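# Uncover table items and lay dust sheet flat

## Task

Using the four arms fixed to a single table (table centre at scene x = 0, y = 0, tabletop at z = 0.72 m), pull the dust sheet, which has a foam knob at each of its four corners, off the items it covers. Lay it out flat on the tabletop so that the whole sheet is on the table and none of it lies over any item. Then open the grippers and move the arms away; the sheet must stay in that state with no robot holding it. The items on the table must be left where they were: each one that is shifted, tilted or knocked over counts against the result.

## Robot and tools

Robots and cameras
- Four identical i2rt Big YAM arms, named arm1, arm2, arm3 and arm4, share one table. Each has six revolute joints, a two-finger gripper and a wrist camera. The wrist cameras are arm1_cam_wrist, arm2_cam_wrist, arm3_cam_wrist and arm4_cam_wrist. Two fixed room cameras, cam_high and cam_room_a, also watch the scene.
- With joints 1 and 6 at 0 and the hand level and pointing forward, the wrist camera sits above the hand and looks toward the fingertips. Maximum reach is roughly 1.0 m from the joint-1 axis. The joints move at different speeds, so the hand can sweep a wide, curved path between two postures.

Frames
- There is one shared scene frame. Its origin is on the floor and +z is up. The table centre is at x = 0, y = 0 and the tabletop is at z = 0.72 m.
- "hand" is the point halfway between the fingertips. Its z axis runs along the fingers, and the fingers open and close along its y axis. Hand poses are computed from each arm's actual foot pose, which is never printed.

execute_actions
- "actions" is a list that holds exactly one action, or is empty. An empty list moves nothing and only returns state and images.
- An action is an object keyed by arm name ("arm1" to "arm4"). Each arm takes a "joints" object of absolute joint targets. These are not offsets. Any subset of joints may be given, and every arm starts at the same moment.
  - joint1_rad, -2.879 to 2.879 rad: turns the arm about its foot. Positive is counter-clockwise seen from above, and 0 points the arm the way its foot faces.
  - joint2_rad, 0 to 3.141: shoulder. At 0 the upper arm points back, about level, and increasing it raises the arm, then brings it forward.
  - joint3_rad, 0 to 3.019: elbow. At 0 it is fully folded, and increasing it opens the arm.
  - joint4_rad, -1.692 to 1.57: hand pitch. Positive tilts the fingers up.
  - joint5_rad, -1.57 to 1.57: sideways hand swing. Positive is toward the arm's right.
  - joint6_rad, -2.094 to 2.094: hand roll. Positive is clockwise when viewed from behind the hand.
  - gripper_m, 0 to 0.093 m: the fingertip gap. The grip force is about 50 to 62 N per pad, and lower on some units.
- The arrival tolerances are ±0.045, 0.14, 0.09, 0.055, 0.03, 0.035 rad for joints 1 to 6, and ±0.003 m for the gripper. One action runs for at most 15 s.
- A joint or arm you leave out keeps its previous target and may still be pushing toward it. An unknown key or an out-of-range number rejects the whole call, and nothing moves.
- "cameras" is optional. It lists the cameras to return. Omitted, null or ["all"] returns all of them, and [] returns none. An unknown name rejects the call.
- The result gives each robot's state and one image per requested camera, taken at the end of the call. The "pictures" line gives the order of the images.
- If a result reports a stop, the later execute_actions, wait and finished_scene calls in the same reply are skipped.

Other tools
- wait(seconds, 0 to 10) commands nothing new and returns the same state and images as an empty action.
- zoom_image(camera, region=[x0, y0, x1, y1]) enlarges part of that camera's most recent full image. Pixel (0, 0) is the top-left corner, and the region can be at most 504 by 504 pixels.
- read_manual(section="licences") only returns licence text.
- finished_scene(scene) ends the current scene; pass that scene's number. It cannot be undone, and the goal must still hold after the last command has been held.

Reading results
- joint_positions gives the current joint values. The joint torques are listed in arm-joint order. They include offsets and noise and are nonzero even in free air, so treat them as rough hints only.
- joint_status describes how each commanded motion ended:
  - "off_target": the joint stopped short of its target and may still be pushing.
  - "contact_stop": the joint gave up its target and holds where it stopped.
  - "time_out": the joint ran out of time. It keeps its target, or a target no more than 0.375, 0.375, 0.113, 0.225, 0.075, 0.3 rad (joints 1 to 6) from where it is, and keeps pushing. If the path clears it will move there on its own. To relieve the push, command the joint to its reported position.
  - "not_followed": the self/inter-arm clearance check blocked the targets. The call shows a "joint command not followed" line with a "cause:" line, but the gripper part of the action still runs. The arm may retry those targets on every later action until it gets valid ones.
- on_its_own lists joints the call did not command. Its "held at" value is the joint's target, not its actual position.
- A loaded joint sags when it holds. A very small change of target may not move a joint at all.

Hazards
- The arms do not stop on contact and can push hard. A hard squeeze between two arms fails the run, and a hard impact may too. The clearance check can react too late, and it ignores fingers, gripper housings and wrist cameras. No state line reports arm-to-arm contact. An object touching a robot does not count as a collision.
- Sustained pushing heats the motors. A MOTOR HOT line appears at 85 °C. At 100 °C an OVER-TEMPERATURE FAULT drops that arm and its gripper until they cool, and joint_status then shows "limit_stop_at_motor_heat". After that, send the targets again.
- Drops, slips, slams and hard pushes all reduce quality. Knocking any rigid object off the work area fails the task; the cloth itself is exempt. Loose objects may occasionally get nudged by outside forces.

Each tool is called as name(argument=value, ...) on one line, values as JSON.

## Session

execute_actions(actions=[], cameras=["cam_high","cam_room_a"])

Scene clock: 0.00 s.
Joint torques (N m, as the arm reports them, + toward a larger angle): no reading
Motor temperatures (°C, as the motors report them): arm1=[25 27 28 24 25 24] | arm2=[26 26 28 26 25 25] | arm3=[24 25 28 25 25 25] | arm4=[26 25 26 26 24 24]
arm1.joint_positions: joint1_rad=+0.131 joint2_rad=+0.490 joint3_rad=+1.510 joint4_rad=-1.381 joint5_rad=+0.138 joint6_rad=+0.347 gripper_m=+0.094
arm1.joint_status: not commanded
arm1.hand: x=+0.2198 y=+0.5427 z=+1.3976 quat_wxyz=(-0.417, -0.713, -0.408, +0.388) (m; scene frame)
arm2.joint_positions: joint1_rad=-0.224 joint2_rad=+0.596 joint3_rad=+1.608 joint4_rad=-1.333 joint5_rad=-0.241 joint6_rad=+0.203 gripper_m=+0.094
arm2.joint_status: not commanded
arm2.hand: x=-0.3935 y=+0.5771 z=+1.4435 quat_wxyz=(-0.511, -0.583, -0.559, +0.294) (m; scene frame)
arm3.joint_positions: joint1_rad=-0.265 joint2_rad=+0.535 joint3_rad=+1.424 joint4_rad=-1.464 joint5_rad=+0.055 joint6_rad=-0.157 gripper_m=+0.095
arm3.joint_status: not commanded
arm3.hand: x=-0.3944 y=-0.5511 z=+1.3277 quat_wxyz=(-0.440, +0.481, -0.737, -0.181) (m; scene frame)
arm4.joint_positions: joint1_rad=+0.162 joint2_rad=+0.634 joint3_rad=+1.603 joint4_rad=-1.160 joint5_rad=+0.117 joint6_rad=+0.696 gripper_m=+0.094
arm4.joint_status: not commanded
arm4.hand: x=+0.1828 y=-0.5826 z=+1.4797 quat_wxyz=(-0.232, +0.390, -0.662, -0.597) (m; scene frame)
pictures: cam_high, cam_room_a
Images, in order (width x height): cam_high 672x504, cam_room_a 672x504.

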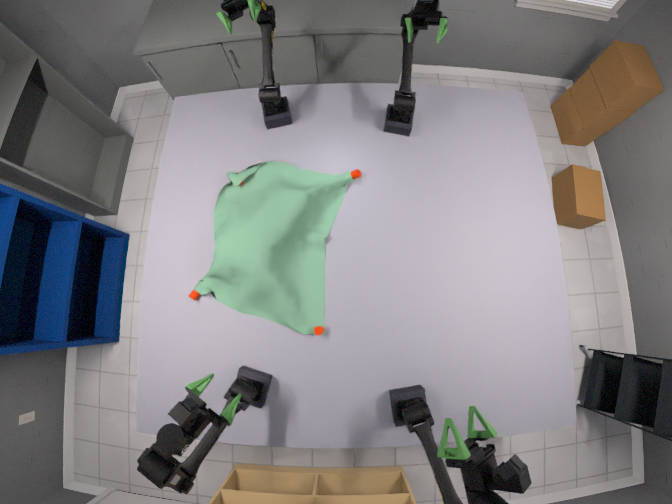

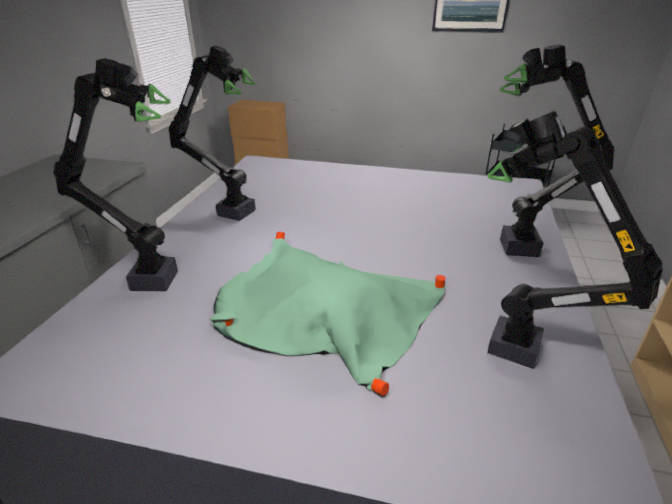

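execute_actions(actions=[{"arm1":{"joints":{"joint1_rad":-0.455,"joint2_rad":1.46,"joint3_rad":0.78,"joint4_rad":-0.6,"joint5_rad":0,"joint6_rad":0.7}},"arm2":{"joints":{"joint1_rad":-0.595,"joint2_rad":1.58,"joint3_rad":0.95,"joint4_rad":-0.65,"joint5_rad":0,"joint6_rad":0}},"arm3":{"joints":{"joint1_rad":0.9,"joint2_rad":1.715,"joint3_rad":1.1,"joint4_rad":-0.66,"joint5_rad":0,"joint6_rad":1.5}},"arm4":{"joints":{"joint1_rad":0.776,"joint2_rad":1.7,"joint3_rad":1.075,"joint4_rad":-0.655,"joint5_rad":0,"joint6_rad":-0.5}}}], cameras=["arm1_cam_wrist","arm2_cam_wrist","arm3_cam_wrist","arm4_cam_wrist"])

Scene clock: 19.13 s.
Joint torques (N m, as the arm reports them, + toward a larger angle): arm1=[ 0.19 -7.58  8.88  1.01  0.15  0.06] | arm2=[  0.69 -10.65  11.21   2.32   0.    -0.13] | arm3=[  1.94 -13.62   8.17   1.37   0.08   0.12] | arm4=[ -1.55 -12.18   7.7    2.05  -0.17  -0.06]
Motor temperatures (°C, as the motors report them): arm1=[25 27 29 24 25 24] | arm2=[26 26 29 26 25 25] | arm3=[24 25 31 25 25 25] | arm4=[26 25 28 26 24 24]
arm1.joint_positions: joint1_rad=-0.454 joint2_rad=+1.434 joint3_rad=+0.775 joint4_rad=-0.616 joint5_rad=+0.000 joint6_rad=+0.693 gripper_m=+0.094
arm1.joint_status: all done
arm1.hand: x=+0.0052 y=+0.3664 z=+0.8335 quat_wxyz=(-0.106, -0.984, -0.103, +0.099) (m; scene frame)
arm2.joint_positions: joint1_rad=-0.594 joint2_rad=+1.551 joint3_rad=+0.931 joint4_rad=-0.667 joint5_rad=-0.002 joint6_rad=+0.014 gripper_m=+0.094
arm2.joint_status: all done
arm2.hand: x=-0.6025 y=+0.3262 z=+0.8485 quat_wxyz=(-0.082, -0.824, -0.549, +0.115) (m; scene frame)
arm3.joint_positions: joint1_rad=+0.907 joint2_rad=+1.714 joint3_rad=+1.093 joint4_rad=-0.677 joint5_rad=+0.001 joint6_rad=+1.490 gripper_m=+0.095
arm3.joint_status: all done
arm3.hand: x=-0.8039 y=-0.2792 z=+0.8216 quat_wxyz=(+0.040, +0.345, -0.929, -0.131) (m; scene frame)
arm4.joint_positions: joint1_rad=+0.782 joint2_rad=+1.685 joint3_rad=+1.056 joint4_rad=-0.676 joint5_rad=+0.001 joint6_rad=-0.490 gripper_m=+0.094
arm4.joint_status: all done
arm4.hand: x=-0.1718 y=-0.4728 z=+0.8386 quat_wxyz=(-0.078, +0.987, -0.088, -0.109) (m; scene frame)
pictures: arm1_cam_wrist, arm2_cam_wrist, arm3_cam_wrist, arm4_cam_wrist
Images, in order (width x height): arm1_cam_wrist 672x504, arm2_cam_wrist 672x504, arm3_cam_wrist 672x504, arm4_cam_wrist 672x504.

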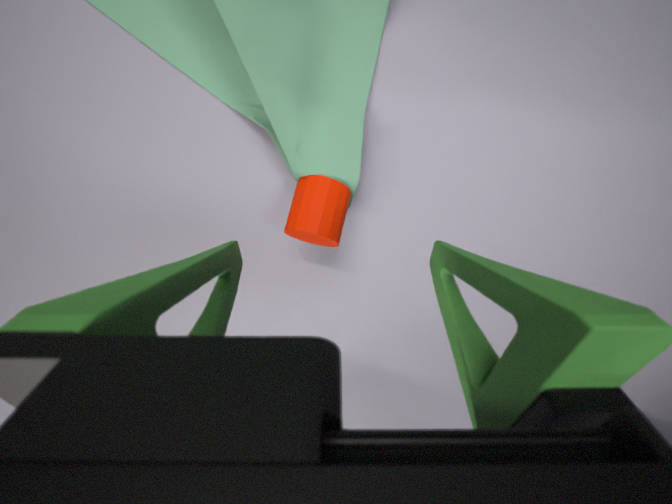

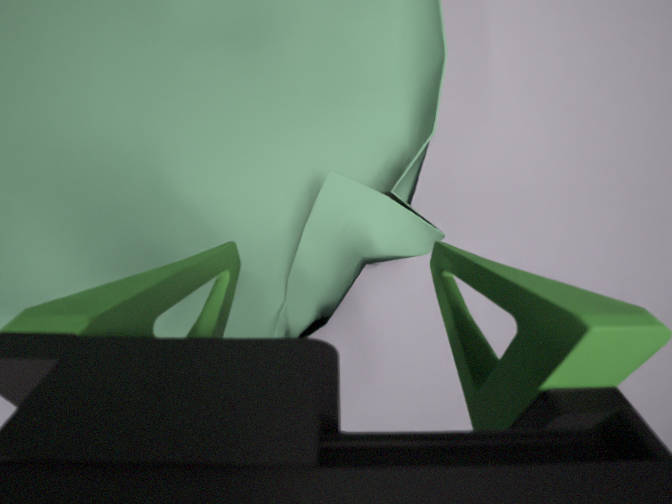

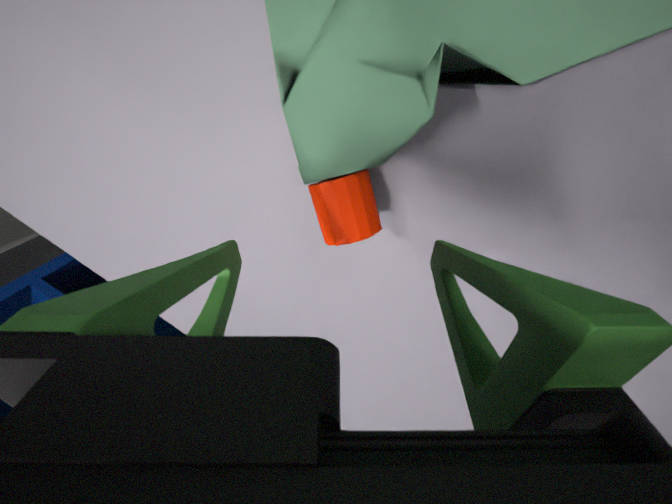

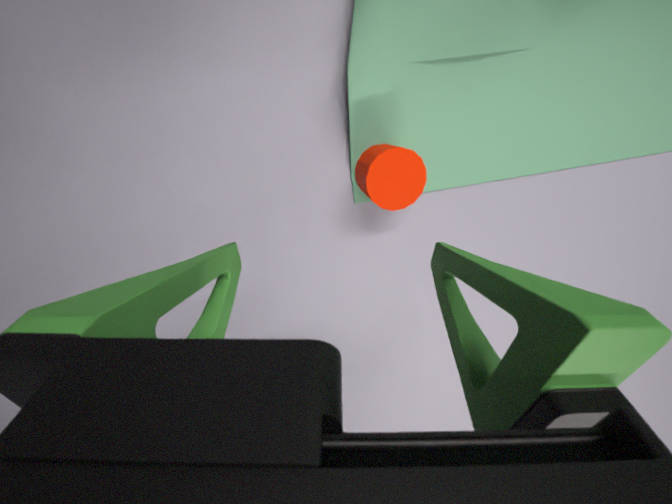

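execute_actions(actions=[{"arm1":{"joints":{"joint1_rad":-0.39,"joint2_rad":1.68,"joint3_rad":0.76,"joint4_rad":-0.365,"joint6_rad":0.9}},"arm2":{"joints":{"joint2_rad":1.78,"joint3_rad":0.91,"joint4_rad":-0.42}},"arm3":{"joints":{"joint1_rad":0.94,"joint2_rad":1.89,"joint3_rad":1.09,"joint4_rad":-0.49,"joint6_rad":1.25}},"arm4":{"joints":{"joint1_rad":0.72,"joint2_rad":1.9,"joint3_rad":1.19,"joint4_rad":-0.53,"joint6_rad":0}}}], cameras=["arm1_cam_wrist","arm2_cam_wrist","arm3_cam_wrist","arm4_cam_wrist"])

Scene clock: 38.20 s.
Joint torques (N m, as the arm reports them, + toward a larger angle): arm1=[  0.66 -11.69   6.14   0.84   0.18   0.07] | arm2=[  0.69 -14.8    7.86   2.3    0.    -0.13] | arm3=[  2.15 -13.29   6.45   1.21   0.1   -0.03] | arm4=[ -1.49 -16.08   8.17   1.81  -0.13   0.12]
Motor temperatures (°C, as the motors report them): arm1=[25 27 30 24 25 24] | arm2=[26 26 30 26 25 25] | arm3=[24 26 31 25 25 25] | arm4=[26 26 29 26 24 24]
arm1.joint_positions: joint1_rad=-0.397 joint2_rad=+1.677 joint3_rad=+0.767 joint4_rad=-0.381 joint5_rad=+0.000 joint6_rad=+0.892 gripper_m=+0.094
arm1.joint_status: all done
arm1.hand: x=+0.0127 y=+0.3353 z=+0.7500 quat_wxyz=(-0.111, -0.990, -0.033, +0.080) (m; scene frame)
arm2.joint_positions: joint1_rad=-0.594 joint2_rad=+1.774 joint3_rad=+0.909 joint4_rad=-0.437 joint5_rad=-0.002 joint6_rad=+0.013 gripper_m=+0.094
arm2.joint_status: all done
arm2.hand: x=-0.6081 y=+0.3115 z=+0.7559 quat_wxyz=(-0.077, -0.825, -0.550, +0.109) (m; scene frame)
arm3.joint_positions: joint1_rad=+0.939 joint2_rad=+1.873 joint3_rad=+1.093 joint4_rad=-0.504 joint5_rad=-0.001 joint6_rad=+1.263 gripper_m=+0.095
arm3.joint_status: all done
arm3.hand: x=-0.8309 y=-0.2735 z=+0.7526 quat_wxyz=(+0.029, +0.462, -0.875, -0.141) (m; scene frame)
arm4.joint_positions: joint1_rad=+0.725 joint2_rad=+1.907 joint3_rad=+1.154 joint4_rad=-0.544 joint5_rad=+0.001 joint6_rad=-0.011 gripper_m=+0.094
arm4.joint_status: all done
arm4.hand: x=-0.1909 y=-0.4166 z=+0.7703 quat_wxyz=(-0.055, +0.928, -0.346, -0.128) (m; scene frame)
pictures: arm1_cam_wrist, arm2_cam_wrist, arm3_cam_wrist, arm4_cam_wrist
Images, in order (width x height): arm1_cam_wrist 672x504, arm2_cam_wrist 672x504, arm3_cam_wrist 672x504, arm4_cam_wrist 672x504.

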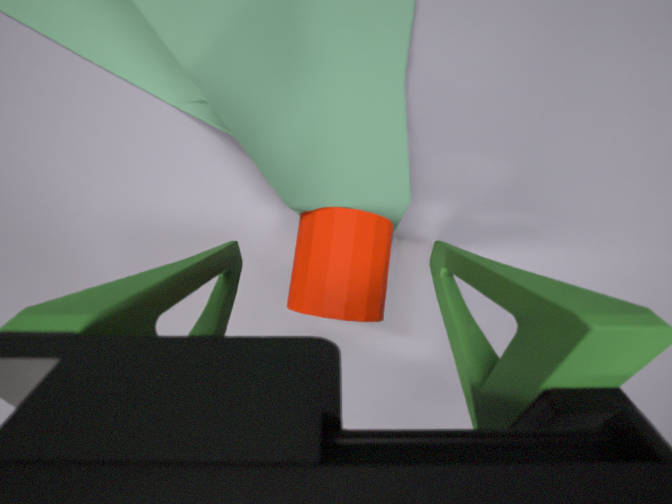

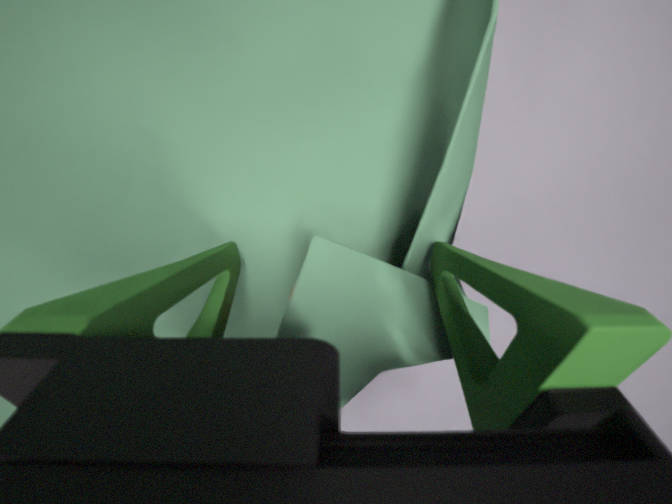

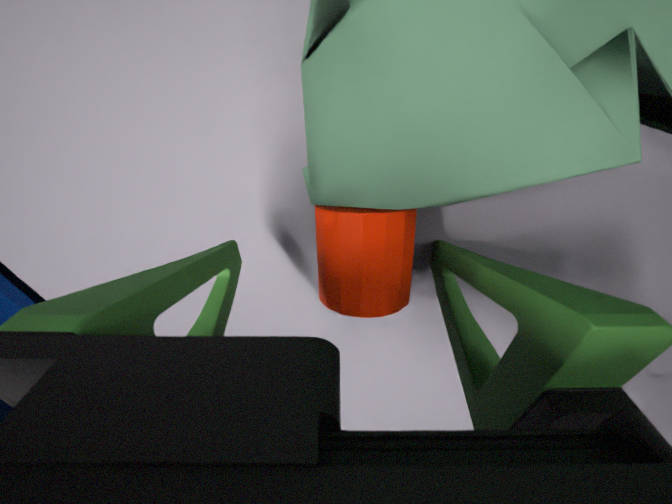

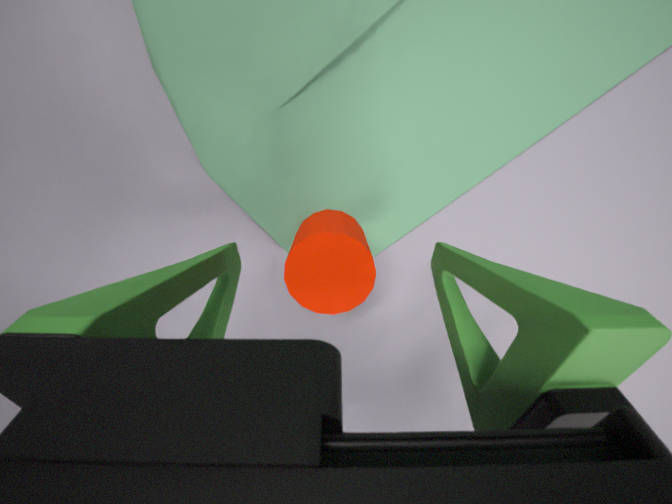

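execute_actions(actions=[{"arm1":{"joints":{"gripper_m":0.02}},"arm2":{"joints":{"joint3_rad":0.86,"joint4_rad":-0.45}},"arm3":{"joints":{"gripper_m":0.02}},"arm4":{"joints":{"joint3_rad":1.08,"joint4_rad":-0.49}}}], cameras=[])

execute_actions(actions=[{"arm2":{"joints":{"gripper_m":0.02}},"arm4":{"joints":{"gripper_m":0.02}}}], cameras=["arm2_cam_wrist","arm4_cam_wrist","cam_room_a"])

Scene clock: 46.13 s.
Joint torques (N m, as the arm reports them, + toward a larger angle): arm1=[  0.08 -12.17   6.03   0.91   0.12   0.08] | arm2=[  0.71 -14.45   6.63   0.85  -0.02  -0.08] | arm3=[  2.39 -13.95   6.62   1.17   0.1   -0.06] | arm4=[ -1.46 -15.57   5.53   1.73  -0.13   0.13]
Motor temperatures (°C, as the motors report them): arm1=[25 27 30 24 25 24] | arm2=[26 26 30 26 25 25] | arm3=[24 27 31 25 25 25] | arm4=[26 26 29 26 24 24]
arm1.joint_positions: joint1_rad=-0.397 joint2_rad=+1.677 joint3_rad=+0.767 joint4_rad=-0.381 joint5_rad=+0.000 joint6_rad=+0.893 gripper_m=+0.039
arm1.joint_status: gripper_m off_target (ended at +0.039, target +0.020)
arm1.hand: x=+0.0127 y=+0.3353 z=+0.7500 quat_wxyz=(-0.112, -0.990, -0.033, +0.080) (m; scene frame)
arm2.joint_positions: joint1_rad=-0.594 joint2_rad=+1.774 joint3_rad=+0.870 joint4_rad=-0.437 joint5_rad=-0.001 joint6_rad=+0.008 gripper_m=+0.094
arm2.joint_status: all done
arm2.hand: x=-0.6005 y=+0.3308 z=+0.7441 quat_wxyz=(-0.066, -0.825, -0.553, +0.093) (m; scene frame)
arm3.joint_positions: joint1_rad=+0.939 joint2_rad=+1.873 joint3_rad=+1.091 joint4_rad=-0.504 joint5_rad=-0.001 joint6_rad=+1.259 gripper_m=+0.039
arm3.joint_status: gripper_m off_target (ended at +0.039, target +0.020)
arm3.hand: x=-0.8302 y=-0.2744 z=+0.7519 quat_wxyz=(+0.029, +0.463, -0.875, -0.140) (m; scene frame)
arm4.joint_positions: joint1_rad=+0.725 joint2_rad=+1.907 joint3_rad=+1.079 joint4_rad=-0.505 joint5_rad=+0.001 joint6_rad=-0.010 gripper_m=+0.094
arm4.joint_status: all done
arm4.hand: x=-0.1691 y=-0.4356 z=+0.7476 quat_wxyz=(-0.049, +0.930, -0.347, -0.111) (m; scene frame)
pictures: none
No camera images: the call's "cameras" was empty. Leave "cameras" out to get every camera's image.

Scene clock: 46.83 s.
Joint torques (N m, as the arm reports them, + toward a larger angle): arm1=[ -0.01 -12.84   6.21   0.94   0.05   0.08] | arm2=[  0.88 -13.86   6.65   0.86  -0.38  -0.08] | arm3=[  2.65 -13.2    6.7    1.07   0.13  -0.05] | arm4=[ -1.52 -15.48   5.51   1.75  -0.13   0.12]
Motor temperatures (°C, as the motors report them): arm1=[25 27 30 24 25 24] | arm2=[26 27 29 26 25 25] | arm3=[24 27 31 25 25 25] | arm4=[26 26 29 26 24 24]
arm1.joint_positions: joint1_rad=-0.397 joint2_rad=+1.677 joint3_rad=+0.767 joint4_rad=-0.381 joint5_rad=+0.000 joint6_rad=+0.893 gripper_m=+0.039
arm1.joint_status: not commanded
arm1.hand: x=+0.0127 y=+0.3353 z=+0.7500 quat_wxyz=(-0.112, -0.990, -0.033, +0.080) (m; scene frame)
arm2.joint_positions: joint1_rad=-0.597 joint2_rad=+1.768 joint3_rad=+0.870 joint4_rad=-0.437 joint5_rad=+0.010 joint6_rad=+0.008 gripper_m=+0.020
arm2.joint_status: all done
arm2.hand: x=-0.6035 y=+0.3309 z=+0.7466 quat_wxyz=(-0.063, -0.826, -0.552, +0.099) (m; scene frame)
arm3.joint_positions: joint1_rad=+0.939 joint2_rad=+1.873 joint3_rad=+1.091 joint4_rad=-0.504 joint5_rad=-0.001 joint6_rad=+1.259 gripper_m=+0.039
arm3.joint_status: not commanded
arm3.hand: x=-0.8302 y=-0.2744 z=+0.7519 quat_wxyz=(+0.029, +0.463, -0.875, -0.140) (m; scene frame)
arm4.joint_positions: joint1_rad=+0.725 joint2_rad=+1.907 joint3_rad=+1.079 joint4_rad=-0.505 joint5_rad=+0.001 joint6_rad=-0.010 gripper_m=+0.020
arm4.joint_status: all done
arm4.hand: x=-0.1691 y=-0.4356 z=+0.7476 quat_wxyz=(-0.049, +0.930, -0.347, -0.111) (m; scene frame)
pictures: arm2_cam_wrist, arm4_cam_wrist, cam_room_a
Images, in order (width x height): arm2_cam_wrist 672x504, arm4_cam_wrist 672x504, cam_room_a 672x504.

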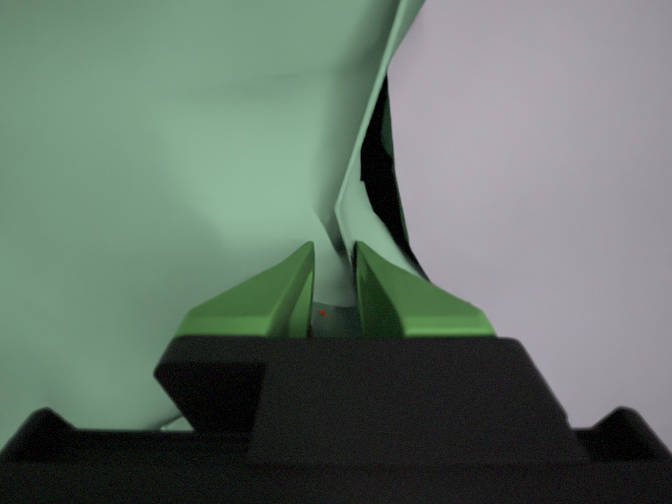

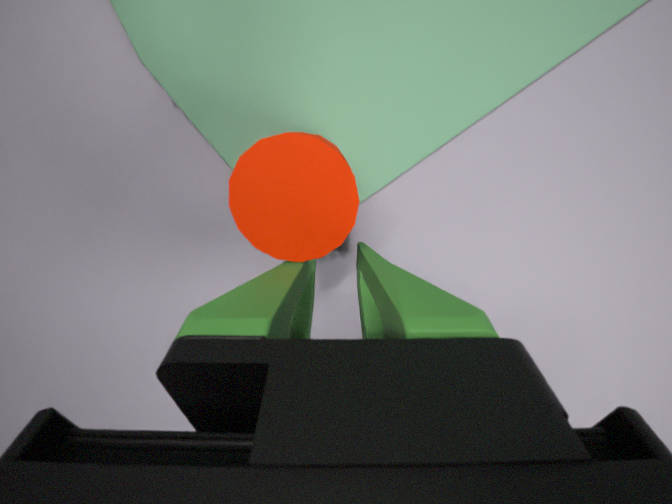

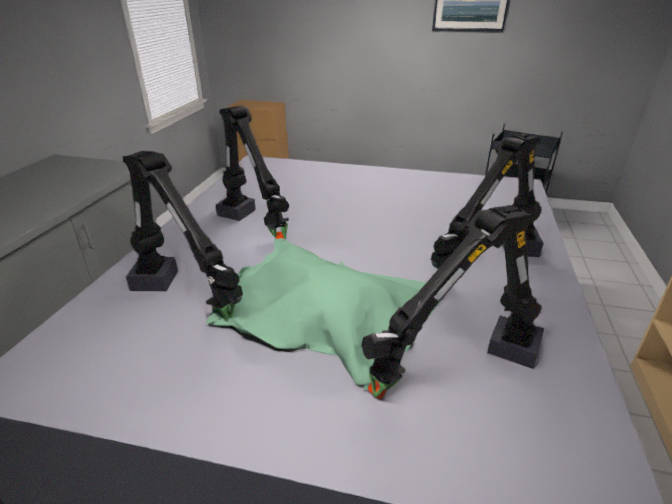

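execute_actions(actions=[{"arm2":{"joints":{"gripper_m":0.093}},"arm4":{"joints":{"gripper_m":0.093,"joint1_rad":0.76}}}], cameras=[])

execute_actions(actions=[{"arm2":{"joints":{"joint4_rad":-0.59}},"arm4":{"joints":{"joint4_rad":-0.375}}}], cameras=["arm2_cam_wrist","arm4_cam_wrist","cam_room_a"])

Scene clock: 52.83 s.
Joint torques (N m, as the arm reports them, + toward a larger angle): arm1=[  0.28 -11.65   5.8    0.71   0.09   0.15] | arm2=[  0.9  -13.95   6.68   0.84  -0.11  -0.08] | arm3=[  2.57 -13.1    6.68   1.14   0.1   -0.05] | arm4=[ -0.42 -15.4    5.52   1.79  -0.12   0.11]
Motor temperatures (°C, as the motors report them): arm1=[25 28 30 24 25 24] | arm2=[26 27 29 26 25 25] | arm3=[24 27 31 25 25 25] | arm4=[26 27 29 26 24 24]
arm1.joint_positions: joint1_rad=-0.397 joint2_rad=+1.677 joint3_rad=+0.767 joint4_rad=-0.381 joint5_rad=+0.000 joint6_rad=+0.893 gripper_m=+0.039
arm1.joint_status: not commanded
arm1.hand: x=+0.0127 y=+0.3353 z=+0.7500 quat_wxyz=(-0.112, -0.990, -0.033, +0.080) (m; scene frame)
arm2.joint_positions: joint1_rad=-0.597 joint2_rad=+1.768 joint3_rad=+0.869 joint4_rad=-0.437 joint5_rad=+0.001 joint6_rad=+0.008 gripper_m=+0.093
arm2.joint_status: all done
arm2.hand: x=-0.6021 y=+0.3306 z=+0.7465 quat_wxyz=(-0.066, -0.826, -0.552, +0.096) (m; scene frame)
arm3.joint_positions: joint1_rad=+0.939 joint2_rad=+1.873 joint3_rad=+1.091 joint4_rad=-0.504 joint5_rad=-0.001 joint6_rad=+1.259 gripper_m=+0.039
arm3.joint_status: not commanded
arm3.hand: x=-0.8302 y=-0.2744 z=+0.7519 quat_wxyz=(+0.029, +0.463, -0.875, -0.140) (m; scene frame)
arm4.joint_positions: joint1_rad=+0.748 joint2_rad=+1.907 joint3_rad=+1.079 joint4_rad=-0.505 joint5_rad=+0.001 joint6_rad=-0.009 gripper_m=+0.093
arm4.joint_status: all done
arm4.hand: x=-0.1767 y=-0.4444 z=+0.7475 quat_wxyz=(-0.047, +0.934, -0.337, -0.112) (m; scene frame)
pictures: none
No camera images: the call's "cameras" was empty. Leave "cameras" out to get every camera's image.

Scene clock: 53.67 s.
Joint torques (N m, as the arm reports them, + toward a larger angle): arm1=[  0.06 -11.08   6.05   0.94   0.05   0.13] | arm2=[  0.93 -13.53   6.4    0.38  -0.1   -0.08] | arm3=[  2.25 -13.31   6.65   1.22   0.13  -0.02] | arm4=[ -0.27 -15.57   5.66   2.23  -0.13   0.12]
Motor temperatures (°C, as the motors report them): arm1=[25 28 30 24 25 24] | arm2=[26 27 29 26 25 25] | arm3=[24 27 31 25 25 25] | arm4=[26 27 29 26 24 24]
arm1.joint_positions: joint1_rad=-0.397 joint2_rad=+1.677 joint3_rad=+0.767 joint4_rad=-0.381 joint5_rad=+0.000 joint6_rad=+0.893 gripper_m=+0.039
arm1.joint_status: not commanded
arm1.hand: x=+0.0127 y=+0.3353 z=+0.7500 quat_wxyz=(-0.112, -0.990, -0.033, +0.080) (m; scene frame)
arm2.joint_positions: joint1_rad=-0.597 joint2_rad=+1.768 joint3_rad=+0.869 joint4_rad=-0.573 joint5_rad=+0.001 joint6_rad=+0.008 gripper_m=+0.093
arm2.joint_status: all done
arm2.hand: x=-0.5898 y=+0.3610 z=+0.7410 quat_wxyz=(-0.029, -0.830, -0.555, +0.041) (m; scene frame)
arm3.joint_positions: joint1_rad=+0.939 joint2_rad=+1.873 joint3_rad=+1.091 joint4_rad=-0.504 joint5_rad=-0.001 joint6_rad=+1.258 gripper_m=+0.039
arm3.joint_status: not commanded
arm3.hand: x=-0.8302 y=-0.2744 z=+0.7519 quat_wxyz=(+0.029, +0.464, -0.874, -0.140) (m; scene frame)
arm4.joint_positions: joint1_rad=+0.748 joint2_rad=+1.907 joint3_rad=+1.079 joint4_rad=-0.396 joint5_rad=+0.001 joint6_rad=-0.009 gripper_m=+0.093
arm4.joint_status: all done
arm4.hand: x=-0.1962 y=-0.4280 z=+0.7552 quat_wxyz=(-0.066, +0.926, -0.334, -0.162) (m; scene frame)
pictures: arm2_cam_wrist, arm4_cam_wrist, cam_room_a
Images, in order (width x height): arm2_cam_wrist 672x504, arm4_cam_wrist 672x504, cam_room_a 672x504.

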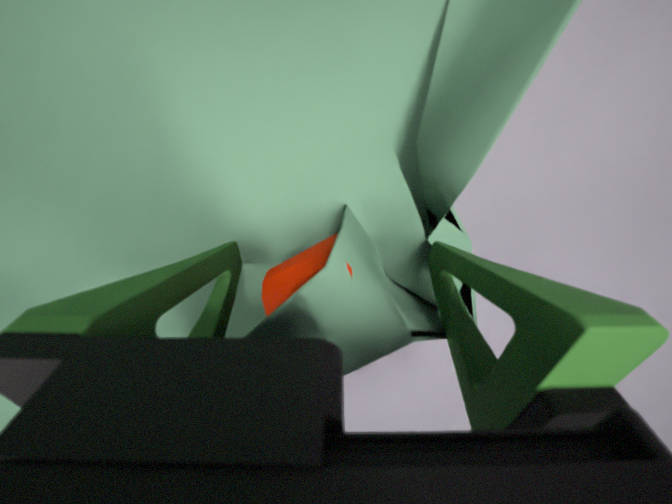

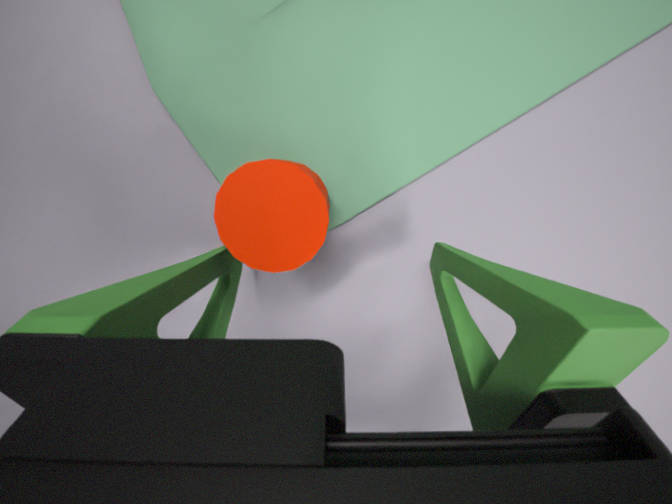

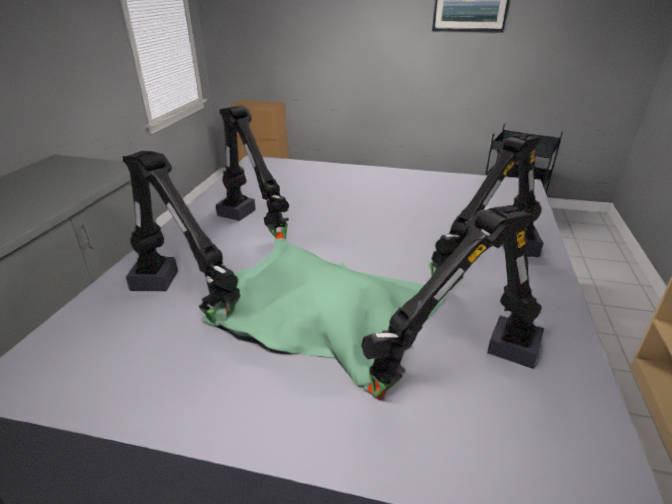

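execute_actions(actions=[{"arm2":{"joints":{"joint2_rad":1.66,"joint6_rad":1.15,"joint4_rad":-0.76,"joint1_rad":-0.56}},"arm4":{"joints":{"joint4_rad":-0.52,"joint1_rad":0.83}}}], cameras=["arm2_cam_wrist"])

execute_actions(actions=[{"arm2":{"joints":{"joint2_rad":1.77,"joint4_rad":-0.64}},"arm4":{"joints":{"joint4_rad":-0.3,"joint2_rad":1.95}}}], cameras=["arm2_cam_wrist","arm4_cam_wrist"])

Scene clock: 64.53 s.
Joint torques (N m, as the arm reports them, + toward a larger angle): arm1=[  0.73 -11.35   6.08   1.09   0.08   0.09] | arm2=[  0.98 -12.63   7.37   0.3   -0.02   0.15] | arm3=[  2.52 -13.49   6.52   1.18   0.12  -0.03] | arm4=[ -1.26 -15.39   5.55   0.57  -0.13   0.11]
Motor temperatures (°C, as the motors report them): arm1=[25 28 29 24 25 24] | arm2=[26 27 29 26 25 25] | arm3=[24 27 30 25 25 25] | arm4=[26 27 29 26 24 24]
arm1.joint_positions: joint1_rad=-0.397 joint2_rad=+1.677 joint3_rad=+0.767 joint4_rad=-0.381 joint5_rad=+0.000 joint6_rad=+0.893 gripper_m=+0.039
arm1.joint_status: not commanded
arm1.hand: x=+0.0127 y=+0.3353 z=+0.7500 quat_wxyz=(-0.112, -0.990, -0.033, +0.080) (m; scene frame)
arm2.joint_positions: joint1_rad=-0.562 joint2_rad=+1.653 joint3_rad=+0.866 joint4_rad=-0.745 joint5_rad=+0.001 joint6_rad=+1.135 gripper_m=+0.093
arm2.joint_status: all done
arm2.hand: x=-0.5678 y=+0.3792 z=+0.7824 quat_wxyz=(-0.018, -0.999, -0.043, +0.007) (m; scene frame)
arm3.joint_positions: joint1_rad=+0.939 joint2_rad=+1.873 joint3_rad=+1.091 joint4_rad=-0.504 joint5_rad=-0.001 joint6_rad=+1.258 gripper_m=+0.039
arm3.joint_status: not commanded
arm3.hand: x=-0.8302 y=-0.2744 z=+0.7519 quat_wxyz=(+0.029, +0.464, -0.874, -0.140) (m; scene frame)
arm4.joint_positions: joint1_rad=+0.831 joint2_rad=+1.907 joint3_rad=+1.079 joint4_rad=-0.505 joint5_rad=+0.001 joint6_rad=-0.009 gripper_m=+0.093
arm4.joint_status: all done
arm4.hand: x=-0.2038 y=-0.4791 z=+0.7470 quat_wxyz=(-0.043, +0.947, -0.298, -0.113) (m; scene frame)
pictures: arm2_cam_wrist
Images, in order (width x height): arm2_cam_wrist 672x504.

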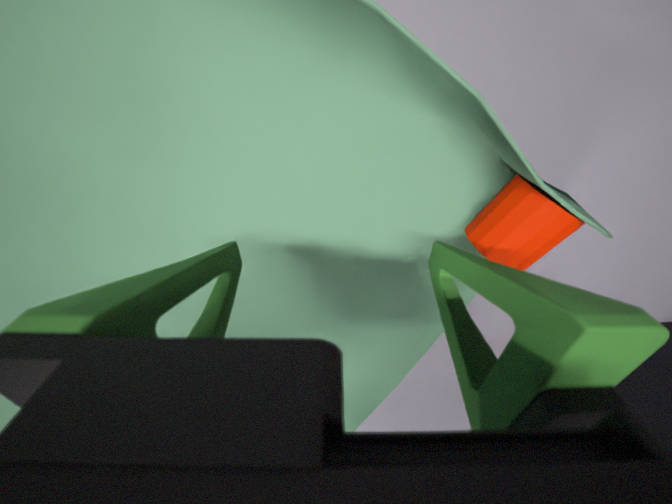

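Scene clock: 65.47 s.
Joint torques (N m, as the arm reports them, + toward a larger angle): arm1=[  0.74 -11.25   6.01   0.53   0.13   0.1 ] | arm2=[  0.93 -12.83   6.79   1.63  -0.02   0.14] | arm3=[  2.06 -13.31   6.6    1.12   0.12  -0.03] | arm4=[ -1.25 -14.13   5.63   2.33  -0.02   0.12]
Motor temperatures (°C, as the motors report them): arm1=[25 28 29 24 25 24] | arm2=[26 27 29 26 25 25] | arm3=[24 27 30 25 25 25] | arm4=[26 27 29 26 24 24]
arm1.joint_positions: joint1_rad=-0.397 joint2_rad=+1.677 joint3_rad=+0.767 joint4_rad=-0.381 joint5_rad=+0.000 joint6_rad=+0.893 gripper_m=+0.039
arm1.joint_status: not commanded
arm1.hand: x=+0.0127 y=+0.3353 z=+0.7500 quat_wxyz=(-0.112, -0.990, -0.033, +0.080) (m; scene frame)
arm2.joint_positions: joint1_rad=-0.562 joint2_rad=+1.756 joint3_rad=+0.864 joint4_rad=-0.655 joint5_rad=+0.001 joint6_rad=+1.136 gripper_m=+0.093
arm2.joint_status: all done
arm2.hand: x=-0.5690 y=+0.3756 z=+0.7432 quat_wxyz=(-0.011, -0.999, -0.043, +0.004) (m; scene frame)
arm3.joint_positions: joint1_rad=+0.939 joint2_rad=+1.873 joint3_rad=+1.091 joint4_rad=-0.504 joint5_rad=-0.001 joint6_rad=+1.258 gripper_m=+0.039
arm3.joint_status: not commanded
arm3.hand: x=-0.8302 y=-0.2744 z=+0.7519 quat_wxyz=(+0.029, +0.464, -0.874, -0.140) (m; scene frame)
arm4.joint_positions: joint1_rad=+0.831 joint2_rad=+1.930 joint3_rad=+1.078 joint4_rad=-0.322 joint5_rad=-0.002 joint6_rad=-0.010 gripper_m=+0.093
arm4.joint_status: all done
arm4.hand: x=-0.2348 y=-0.4574 z=+0.7485 quat_wxyz=(-0.065, +0.935, -0.293, -0.188) (m; scene frame)
pictures: arm2_cam_wrist, arm4_cam_wrist
Images, in order (width x height): arm2_cam_wrist 672x504, arm4_cam_wrist 672x504.

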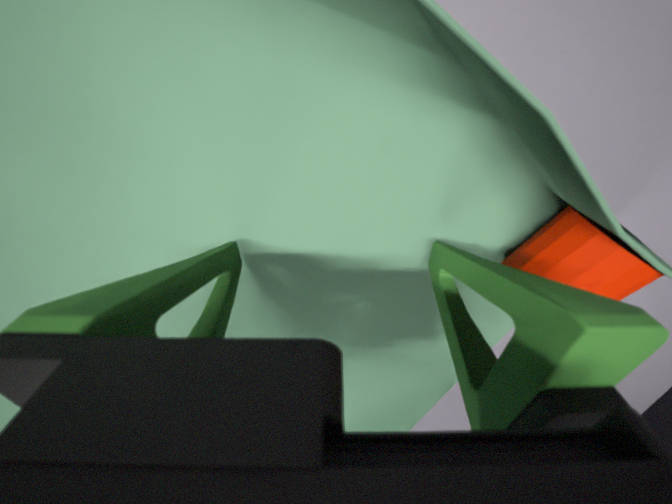

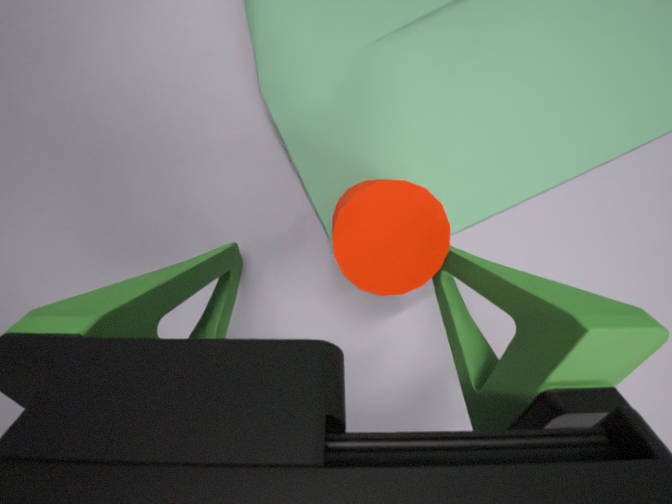

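execute_actions(actions=[{"arm2":{"joints":{"joint2_rad":1.55}},"arm4":{"joints":{"joint4_rad":-0.24,"joint1_rad":0.795,"joint2_rad":1.97}}}], cameras=[])

execute_actions(actions=[{"arm2":{"joints":{"joint1_rad":-0.68,"joint2_rad":1.33,"joint3_rad":0.66,"joint4_rad":-0.87,"joint6_rad":2.04}},"arm4":{"joints":{"gripper_m":0.02}}}], cameras=["arm2_cam_wrist","arm4_cam_wrist"])

Scene clock: 78.33 s.
Joint torques (N m, as the arm reports them, + toward a larger angle): arm1=[  0.78 -11.35   6.06   1.18   0.11   0.07] | arm2=[  0.99 -10.41   9.25   2.    -0.03   0.12] | arm3=[  2.52 -13.26   6.56   1.25   0.09  -0.06] | arm4=[ -2.21 -13.76   5.62   2.44   0.08   0.12]
Motor temperatures (°C, as the motors report them): arm1=[25 28 29 24 25 24] | arm2=[26 27 29 26 25 25] | arm3=[24 27 30 25 25 25] | arm4=[26 27 28 26 24 24]
arm1.joint_positions: joint1_rad=-0.397 joint2_rad=+1.677 joint3_rad=+0.767 joint4_rad=-0.381 joint5_rad=+0.000 joint6_rad=+0.893 gripper_m=+0.039
arm1.joint_status: not commanded
arm1.hand: x=+0.0127 y=+0.3353 z=+0.7500 quat_wxyz=(-0.112, -0.990, -0.033, +0.080) (m; scene frame)
arm2.joint_positions: joint1_rad=-0.562 joint2_rad=+1.530 joint3_rad=+0.859 joint4_rad=-0.653 joint5_rad=+0.001 joint6_rad=+1.136 gripper_m=+0.093
arm2.joint_status: all done
arm2.hand: x=-0.5794 y=+0.3477 z=+0.8320 quat_wxyz=(-0.114, -0.991, -0.042, +0.046) (m; scene frame)
arm3.joint_positions: joint1_rad=+0.939 joint2_rad=+1.873 joint3_rad=+1.091 joint4_rad=-0.504 joint5_rad=-0.001 joint6_rad=+1.258 gripper_m=+0.039
arm3.joint_status: not commanded
arm3.hand: x=-0.8302 y=-0.2744 z=+0.7519 quat_wxyz=(+0.029, +0.464, -0.874, -0.140) (m; scene frame)
arm4.joint_positions: joint1_rad=+0.812 joint2_rad=+1.946 joint3_rad=+1.078 joint4_rad=-0.262 joint5_rad=-0.005 joint6_rad=-0.010 gripper_m=+0.093
arm4.joint_status: all done
arm4.hand: x=-0.2372 y=-0.4427 z=+0.7460 quat_wxyz=(-0.073, +0.928, -0.300, -0.208) (m; scene frame)
pictures: none
No camera images: the call's "cameras" was empty. Leave "cameras" out to get every camera's image.

Scene clock: 80.13 s.
Joint torques (N m, as the arm reports them, + toward a larger angle): arm1=[ -0.33 -11.79   6.15   0.95   0.13   0.07] | arm2=[ 1.26 -7.91  8.68  0.29  0.    0.13] | arm3=[  2.22 -13.5    6.73   1.25   0.13  -0.02] | arm4=[ -2.11 -13.85   5.6    2.39   0.01   0.12]
Motor temperatures (°C, as the motors report them): arm1=[25 28 29 24 25 24] | arm2=[26 27 29 26 25 25] | arm3=[24 27 30 25 25 25] | arm4=[26 27 28 26 24 24]
arm1.joint_positions: joint1_rad=-0.397 joint2_rad=+1.677 joint3_rad=+0.767 joint4_rad=-0.381 joint5_rad=+0.000 joint6_rad=+0.893 gripper_m=+0.039
arm1.joint_status: not commanded
arm1.hand: x=+0.0127 y=+0.3353 z=+0.7500 quat_wxyz=(-0.112, -0.990, -0.033, +0.080) (m; scene frame)
arm2.joint_positions: joint1_rad=-0.687 joint2_rad=+1.330 joint3_rad=+0.660 joint4_rad=-0.856 joint5_rad=+0.001 joint6_rad=+2.026 gripper_m=+0.093
arm2.joint_status: all done
arm2.hand: x=-0.5713 y=+0.4814 z=+0.8277 quat_wxyz=(-0.022, -0.894, +0.448, -0.001) (m; scene frame)
arm3.joint_positions: joint1_rad=+0.939 joint2_rad=+1.873 joint3_rad=+1.091 joint4_rad=-0.504 joint5_rad=-0.001 joint6_rad=+1.258 gripper_m=+0.039
arm3.joint_status: not commanded
arm3.hand: x=-0.8302 y=-0.2744 z=+0.7519 quat_wxyz=(+0.029, +0.464, -0.874, -0.140) (m; scene frame)
arm4.joint_positions: joint1_rad=+0.811 joint2_rad=+1.946 joint3_rad=+1.078 joint4_rad=-0.261 joint5_rad=-0.003 joint6_rad=-0.009 gripper_m=+0.037
arm4.joint_status: gripper_m off_target (ended at +0.037, target +0.020)
arm4.hand: x=-0.2371 y=-0.4421 z=+0.7459 quat_wxyz=(-0.074, +0.928, -0.301, -0.208) (m; scene frame)
pictures: arm2_cam_wrist, arm4_cam_wrist
Images, in order (width x height): arm2_cam_wrist 672x504, arm4_cam_wrist 672x504.

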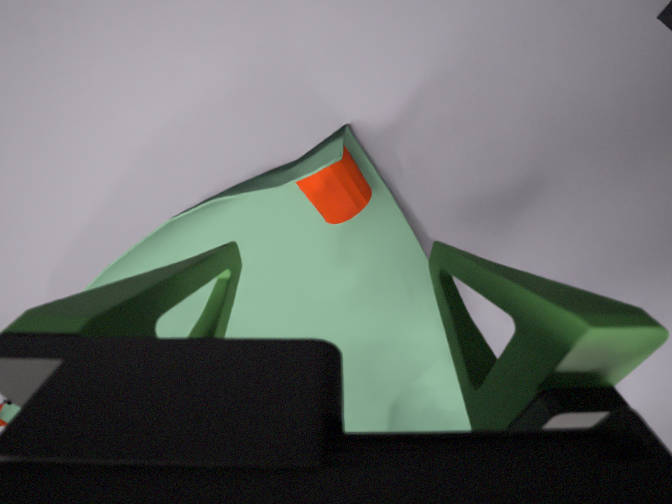

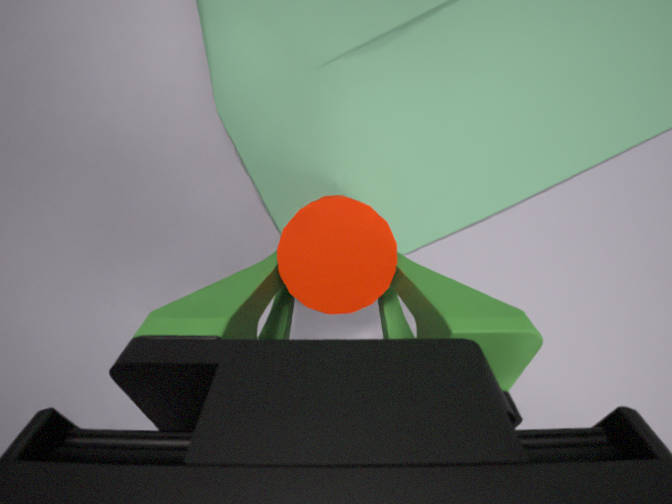

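execute_actions(actions=[{"arm2":{"joints":{"joint2_rad":1.56,"joint3_rad":0.606,"joint4_rad":-0.61,"joint6_rad":1.75}}}], cameras=["arm2_cam_wrist"])

execute_actions(actions=[{"arm2":{"joints":{"gripper_m":0.02}}}], cameras=["arm2_cam_wrist","cam_high"])

Scene clock: 87.10 s.
Joint torques (N m, as the arm reports them, + toward a larger angle): arm1=[  0.57 -11.64   6.22   0.75   0.1    0.05] | arm2=[ 1.27 -8.94  6.2   1.54  0.01 -0.13] | arm3=[  2.   -13.18   6.75   1.07   0.11  -0.01] | arm4=[ -2.18 -13.97   5.59   2.36   0.01   0.11]
Motor temperatures (°C, as the motors report them): arm1=[25 28 29 24 25 24] | arm2=[26 27 29 26 25 25] | arm3=[24 27 30 25 25 25] | arm4=[26 27 28 26 24 24]
arm1.joint_positions: joint1_rad=-0.397 joint2_rad=+1.677 joint3_rad=+0.767 joint4_rad=-0.381 joint5_rad=+0.000 joint6_rad=+0.893 gripper_m=+0.039
arm1.joint_status: not commanded
arm1.hand: x=+0.0127 y=+0.3353 z=+0.7500 quat_wxyz=(-0.112, -0.990, -0.033, +0.080) (m; scene frame)
arm2.joint_positions: joint1_rad=-0.687 joint2_rad=+1.552 joint3_rad=+0.610 joint4_rad=-0.625 joint5_rad=+0.001 joint6_rad=+1.764 gripper_m=+0.093
arm2.joint_status: all done
arm2.hand: x=-0.5714 y=+0.4806 z=+0.7518 quat_wxyz=(-0.002, -0.945, +0.328, -0.001) (m; scene frame)
arm3.joint_positions: joint1_rad=+0.939 joint2_rad=+1.873 joint3_rad=+1.091 joint4_rad=-0.504 joint5_rad=-0.001 joint6_rad=+1.258 gripper_m=+0.039
arm3.joint_status: not commanded
arm3.hand: x=-0.8302 y=-0.2744 z=+0.7519 quat_wxyz=(+0.029, +0.464, -0.874, -0.140) (m; scene frame)
arm4.joint_positions: joint1_rad=+0.811 joint2_rad=+1.946 joint3_rad=+1.078 joint4_rad=-0.261 joint5_rad=-0.003 joint6_rad=-0.009 gripper_m=+0.037
arm4.joint_status: not commanded
arm4.hand: x=-0.2371 y=-0.4421 z=+0.7459 quat_wxyz=(-0.074, +0.928, -0.301, -0.208) (m; scene frame)
pictures: arm2_cam_wrist
Images, in order (width x height): arm2_cam_wrist 672x504.

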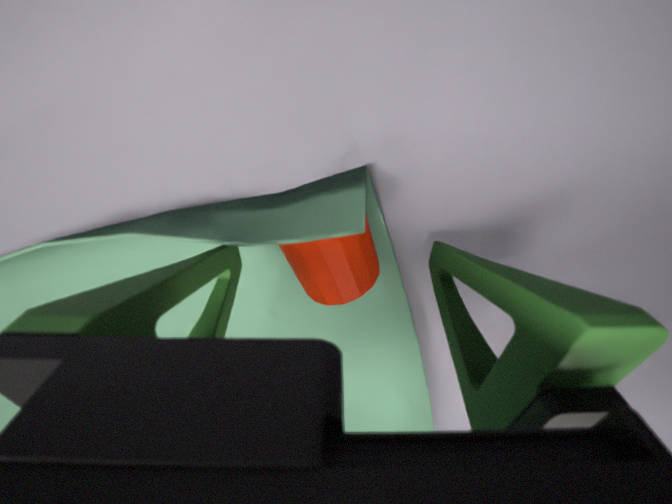

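Scene clock: 87.77 s.
Joint torques (N m, as the arm reports them, + toward a larger angle): arm1=[ -0.14 -11.57   6.18   0.87   0.18   0.05] | arm2=[ 1.32 -8.88  6.19  1.49  0.01 -0.13] | arm3=[  2.44 -12.9    6.7    1.15   0.09  -0.01] | arm4=[ -2.2  -13.82   5.65   2.36   0.01   0.12]
Motor temperatures (°C, as the motors report them): arm1=[25 28 29 24 25 24] | arm2=[26 27 29 26 25 25] | arm3=[24 27 30 25 25 25] | arm4=[26 27 28 26 24 24]
arm1.joint_positions: joint1_rad=-0.397 joint2_rad=+1.677 joint3_rad=+0.767 joint4_rad=-0.381 joint5_rad=+0.000 joint6_rad=+0.893 gripper_m=+0.039
arm1.joint_status: not commanded
arm1.hand: x=+0.0127 y=+0.3353 z=+0.7500 quat_wxyz=(-0.112, -0.990, -0.033, +0.080) (m; scene frame)
arm2.joint_positions: joint1_rad=-0.687 joint2_rad=+1.552 joint3_rad=+0.610 joint4_rad=-0.624 joint5_rad=+0.001 joint6_rad=+1.764 gripper_m=+0.040
arm2.joint_status: gripper_m off_target (ended at +0.040, target +0.020)
arm2.hand: x=-0.5716 y=+0.4804 z=+0.7518 quat_wxyz=(-0.003, -0.945, +0.327, -0.001) (m; scene frame)
arm3.joint_positions: joint1_rad=+0.939 joint2_rad=+1.873 joint3_rad=+1.091 joint4_rad=-0.504 joint5_rad=-0.001 joint6_rad=+1.258 gripper_m=+0.039
arm3.joint_status: not commanded
arm3.hand: x=-0.8302 y=-0.2744 z=+0.7519 quat_wxyz=(+0.029, +0.464, -0.874, -0.140) (m; scene frame)
arm4.joint_positions: joint1_rad=+0.811 joint2_rad=+1.946 joint3_rad=+1.078 joint4_rad=-0.261 joint5_rad=-0.003 joint6_rad=-0.009 gripper_m=+0.037
arm4.joint_status: not commanded
arm4.hand: x=-0.2371 y=-0.4421 z=+0.7459 quat_wxyz=(-0.074, +0.928, -0.301, -0.208) (m; scene frame)
pictures: arm2_cam_wrist, cam_high
Images, in order (width x height): arm2_cam_wrist 672x504, cam_high 672x504.

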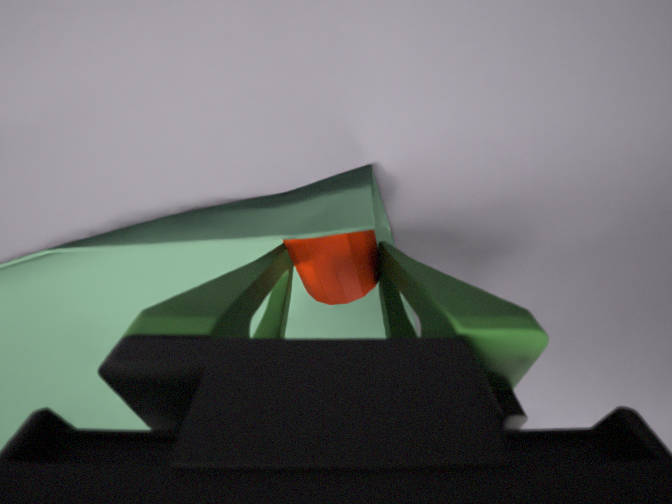

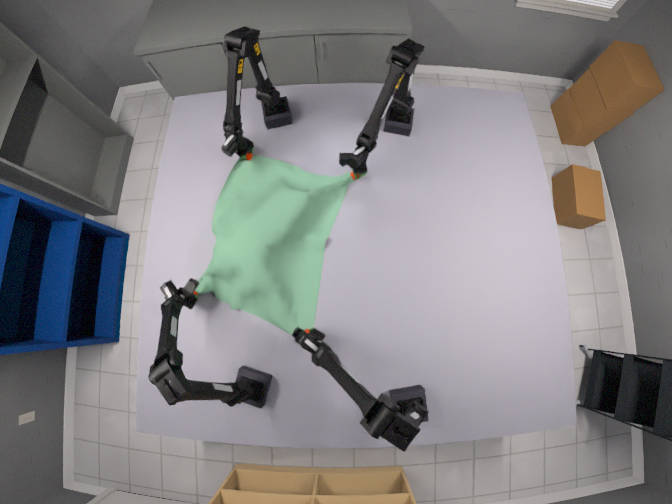

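execute_actions(actions=[{"arm1":{"joints":{"joint2_rad":1.23,"joint3_rad":1.36,"joint4_rad":-1.28}},"arm2":{"joints":{"joint2_rad":0.93,"joint3_rad":1.15,"joint4_rad":-1.38}},"arm3":{"joints":{"joint2_rad":1.5,"joint3_rad":1.63,"joint4_rad":-1.28}},"arm4":{"joints":{"joint2_rad":1.6,"joint3_rad":1.75,"joint4_rad":-1.3,"joint1_rad":0.77}}}], cameras=["cam_high","cam_room_a"])

Scene clock: 107.23 s.
Joint torques (N m, as the arm reports them, + toward a larger angle): arm1=[ 0.13 -9.14 12.71  0.08  0.05  0.1 ] | arm2=[ 1.12 -2.9  12.68  1.05  0.12 -0.16] | arm3=[  2.47 -13.16  10.61   0.48   0.13  -0.04] | arm4=[ -1.78 -15.51   9.39   0.84  -0.11   0.11]
Motor temperatures (°C, as the motors report them): arm1=[25 28 30 24 25 24] | arm2=[26 26 29 26 25 25] | arm3=[24 27 31 25 25 25] | arm4=[26 27 29 26 24 24]
arm1.joint_positions: joint1_rad=-0.397 joint2_rad=+1.223 joint3_rad=+1.338 joint4_rad=-1.266 joint5_rad=+0.000 joint6_rad=+0.893 gripper_m=+0.039
arm1.joint_status: all done
arm1.hand: x=+0.0074 y=+0.3318 z=+1.1167 quat_wxyz=(-0.166, -0.978, -0.031, +0.122) (m; scene frame)
arm2.joint_positions: joint1_rad=-0.686 joint2_rad=+0.922 joint3_rad=+1.136 joint4_rad=-1.366 joint5_rad=-0.003 joint6_rad=+1.763 gripper_m=+0.040
arm2.joint_status: all done
arm2.hand: x=-0.5771 y=+0.4698 z=+1.1257 quat_wxyz=(-0.206, -0.925, +0.319, +0.026) (m; scene frame)
arm3.joint_positions: joint1_rad=+0.939 joint2_rad=+1.507 joint3_rad=+1.619 joint4_rad=-1.268 joint5_rad=-0.001 joint6_rad=+1.256 gripper_m=+0.039
arm3.joint_status: all done
arm3.hand: x=-0.8305 y=-0.2701 z=+1.1155 quat_wxyz=(+0.039, +0.459, -0.864, -0.203) (m; scene frame)
arm4.joint_positions: joint1_rad=+0.783 joint2_rad=+1.612 joint3_rad=+1.730 joint4_rad=-1.284 joint5_rad=+0.000 joint6_rad=-0.009 gripper_m=+0.037
arm4.joint_status: all done
arm4.hand: x=-0.2324 y=-0.4291 z=+1.1269 quat_wxyz=(-0.072, +0.927, -0.316, -0.190) (m; scene frame)
pictures: cam_high, cam_room_a
Images, in order (width x height): cam_high 672x504, cam_room_a 672x504.

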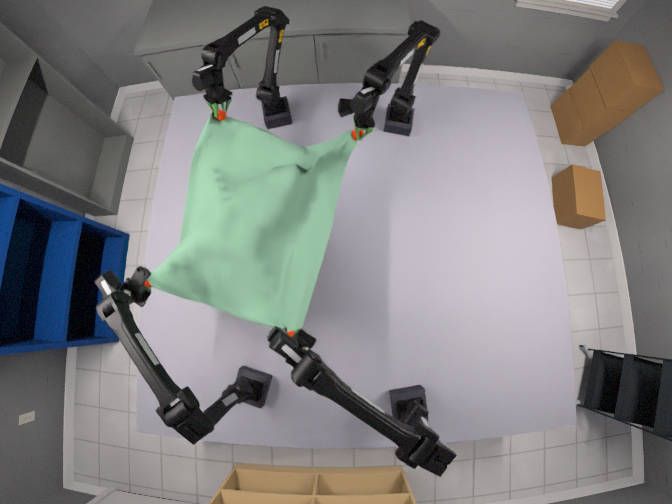

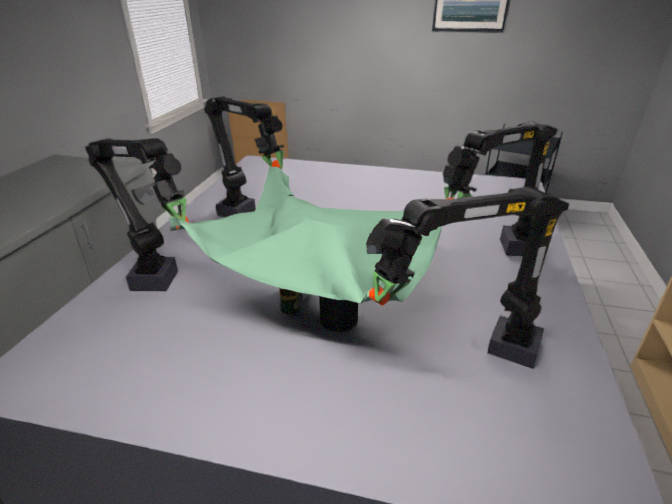

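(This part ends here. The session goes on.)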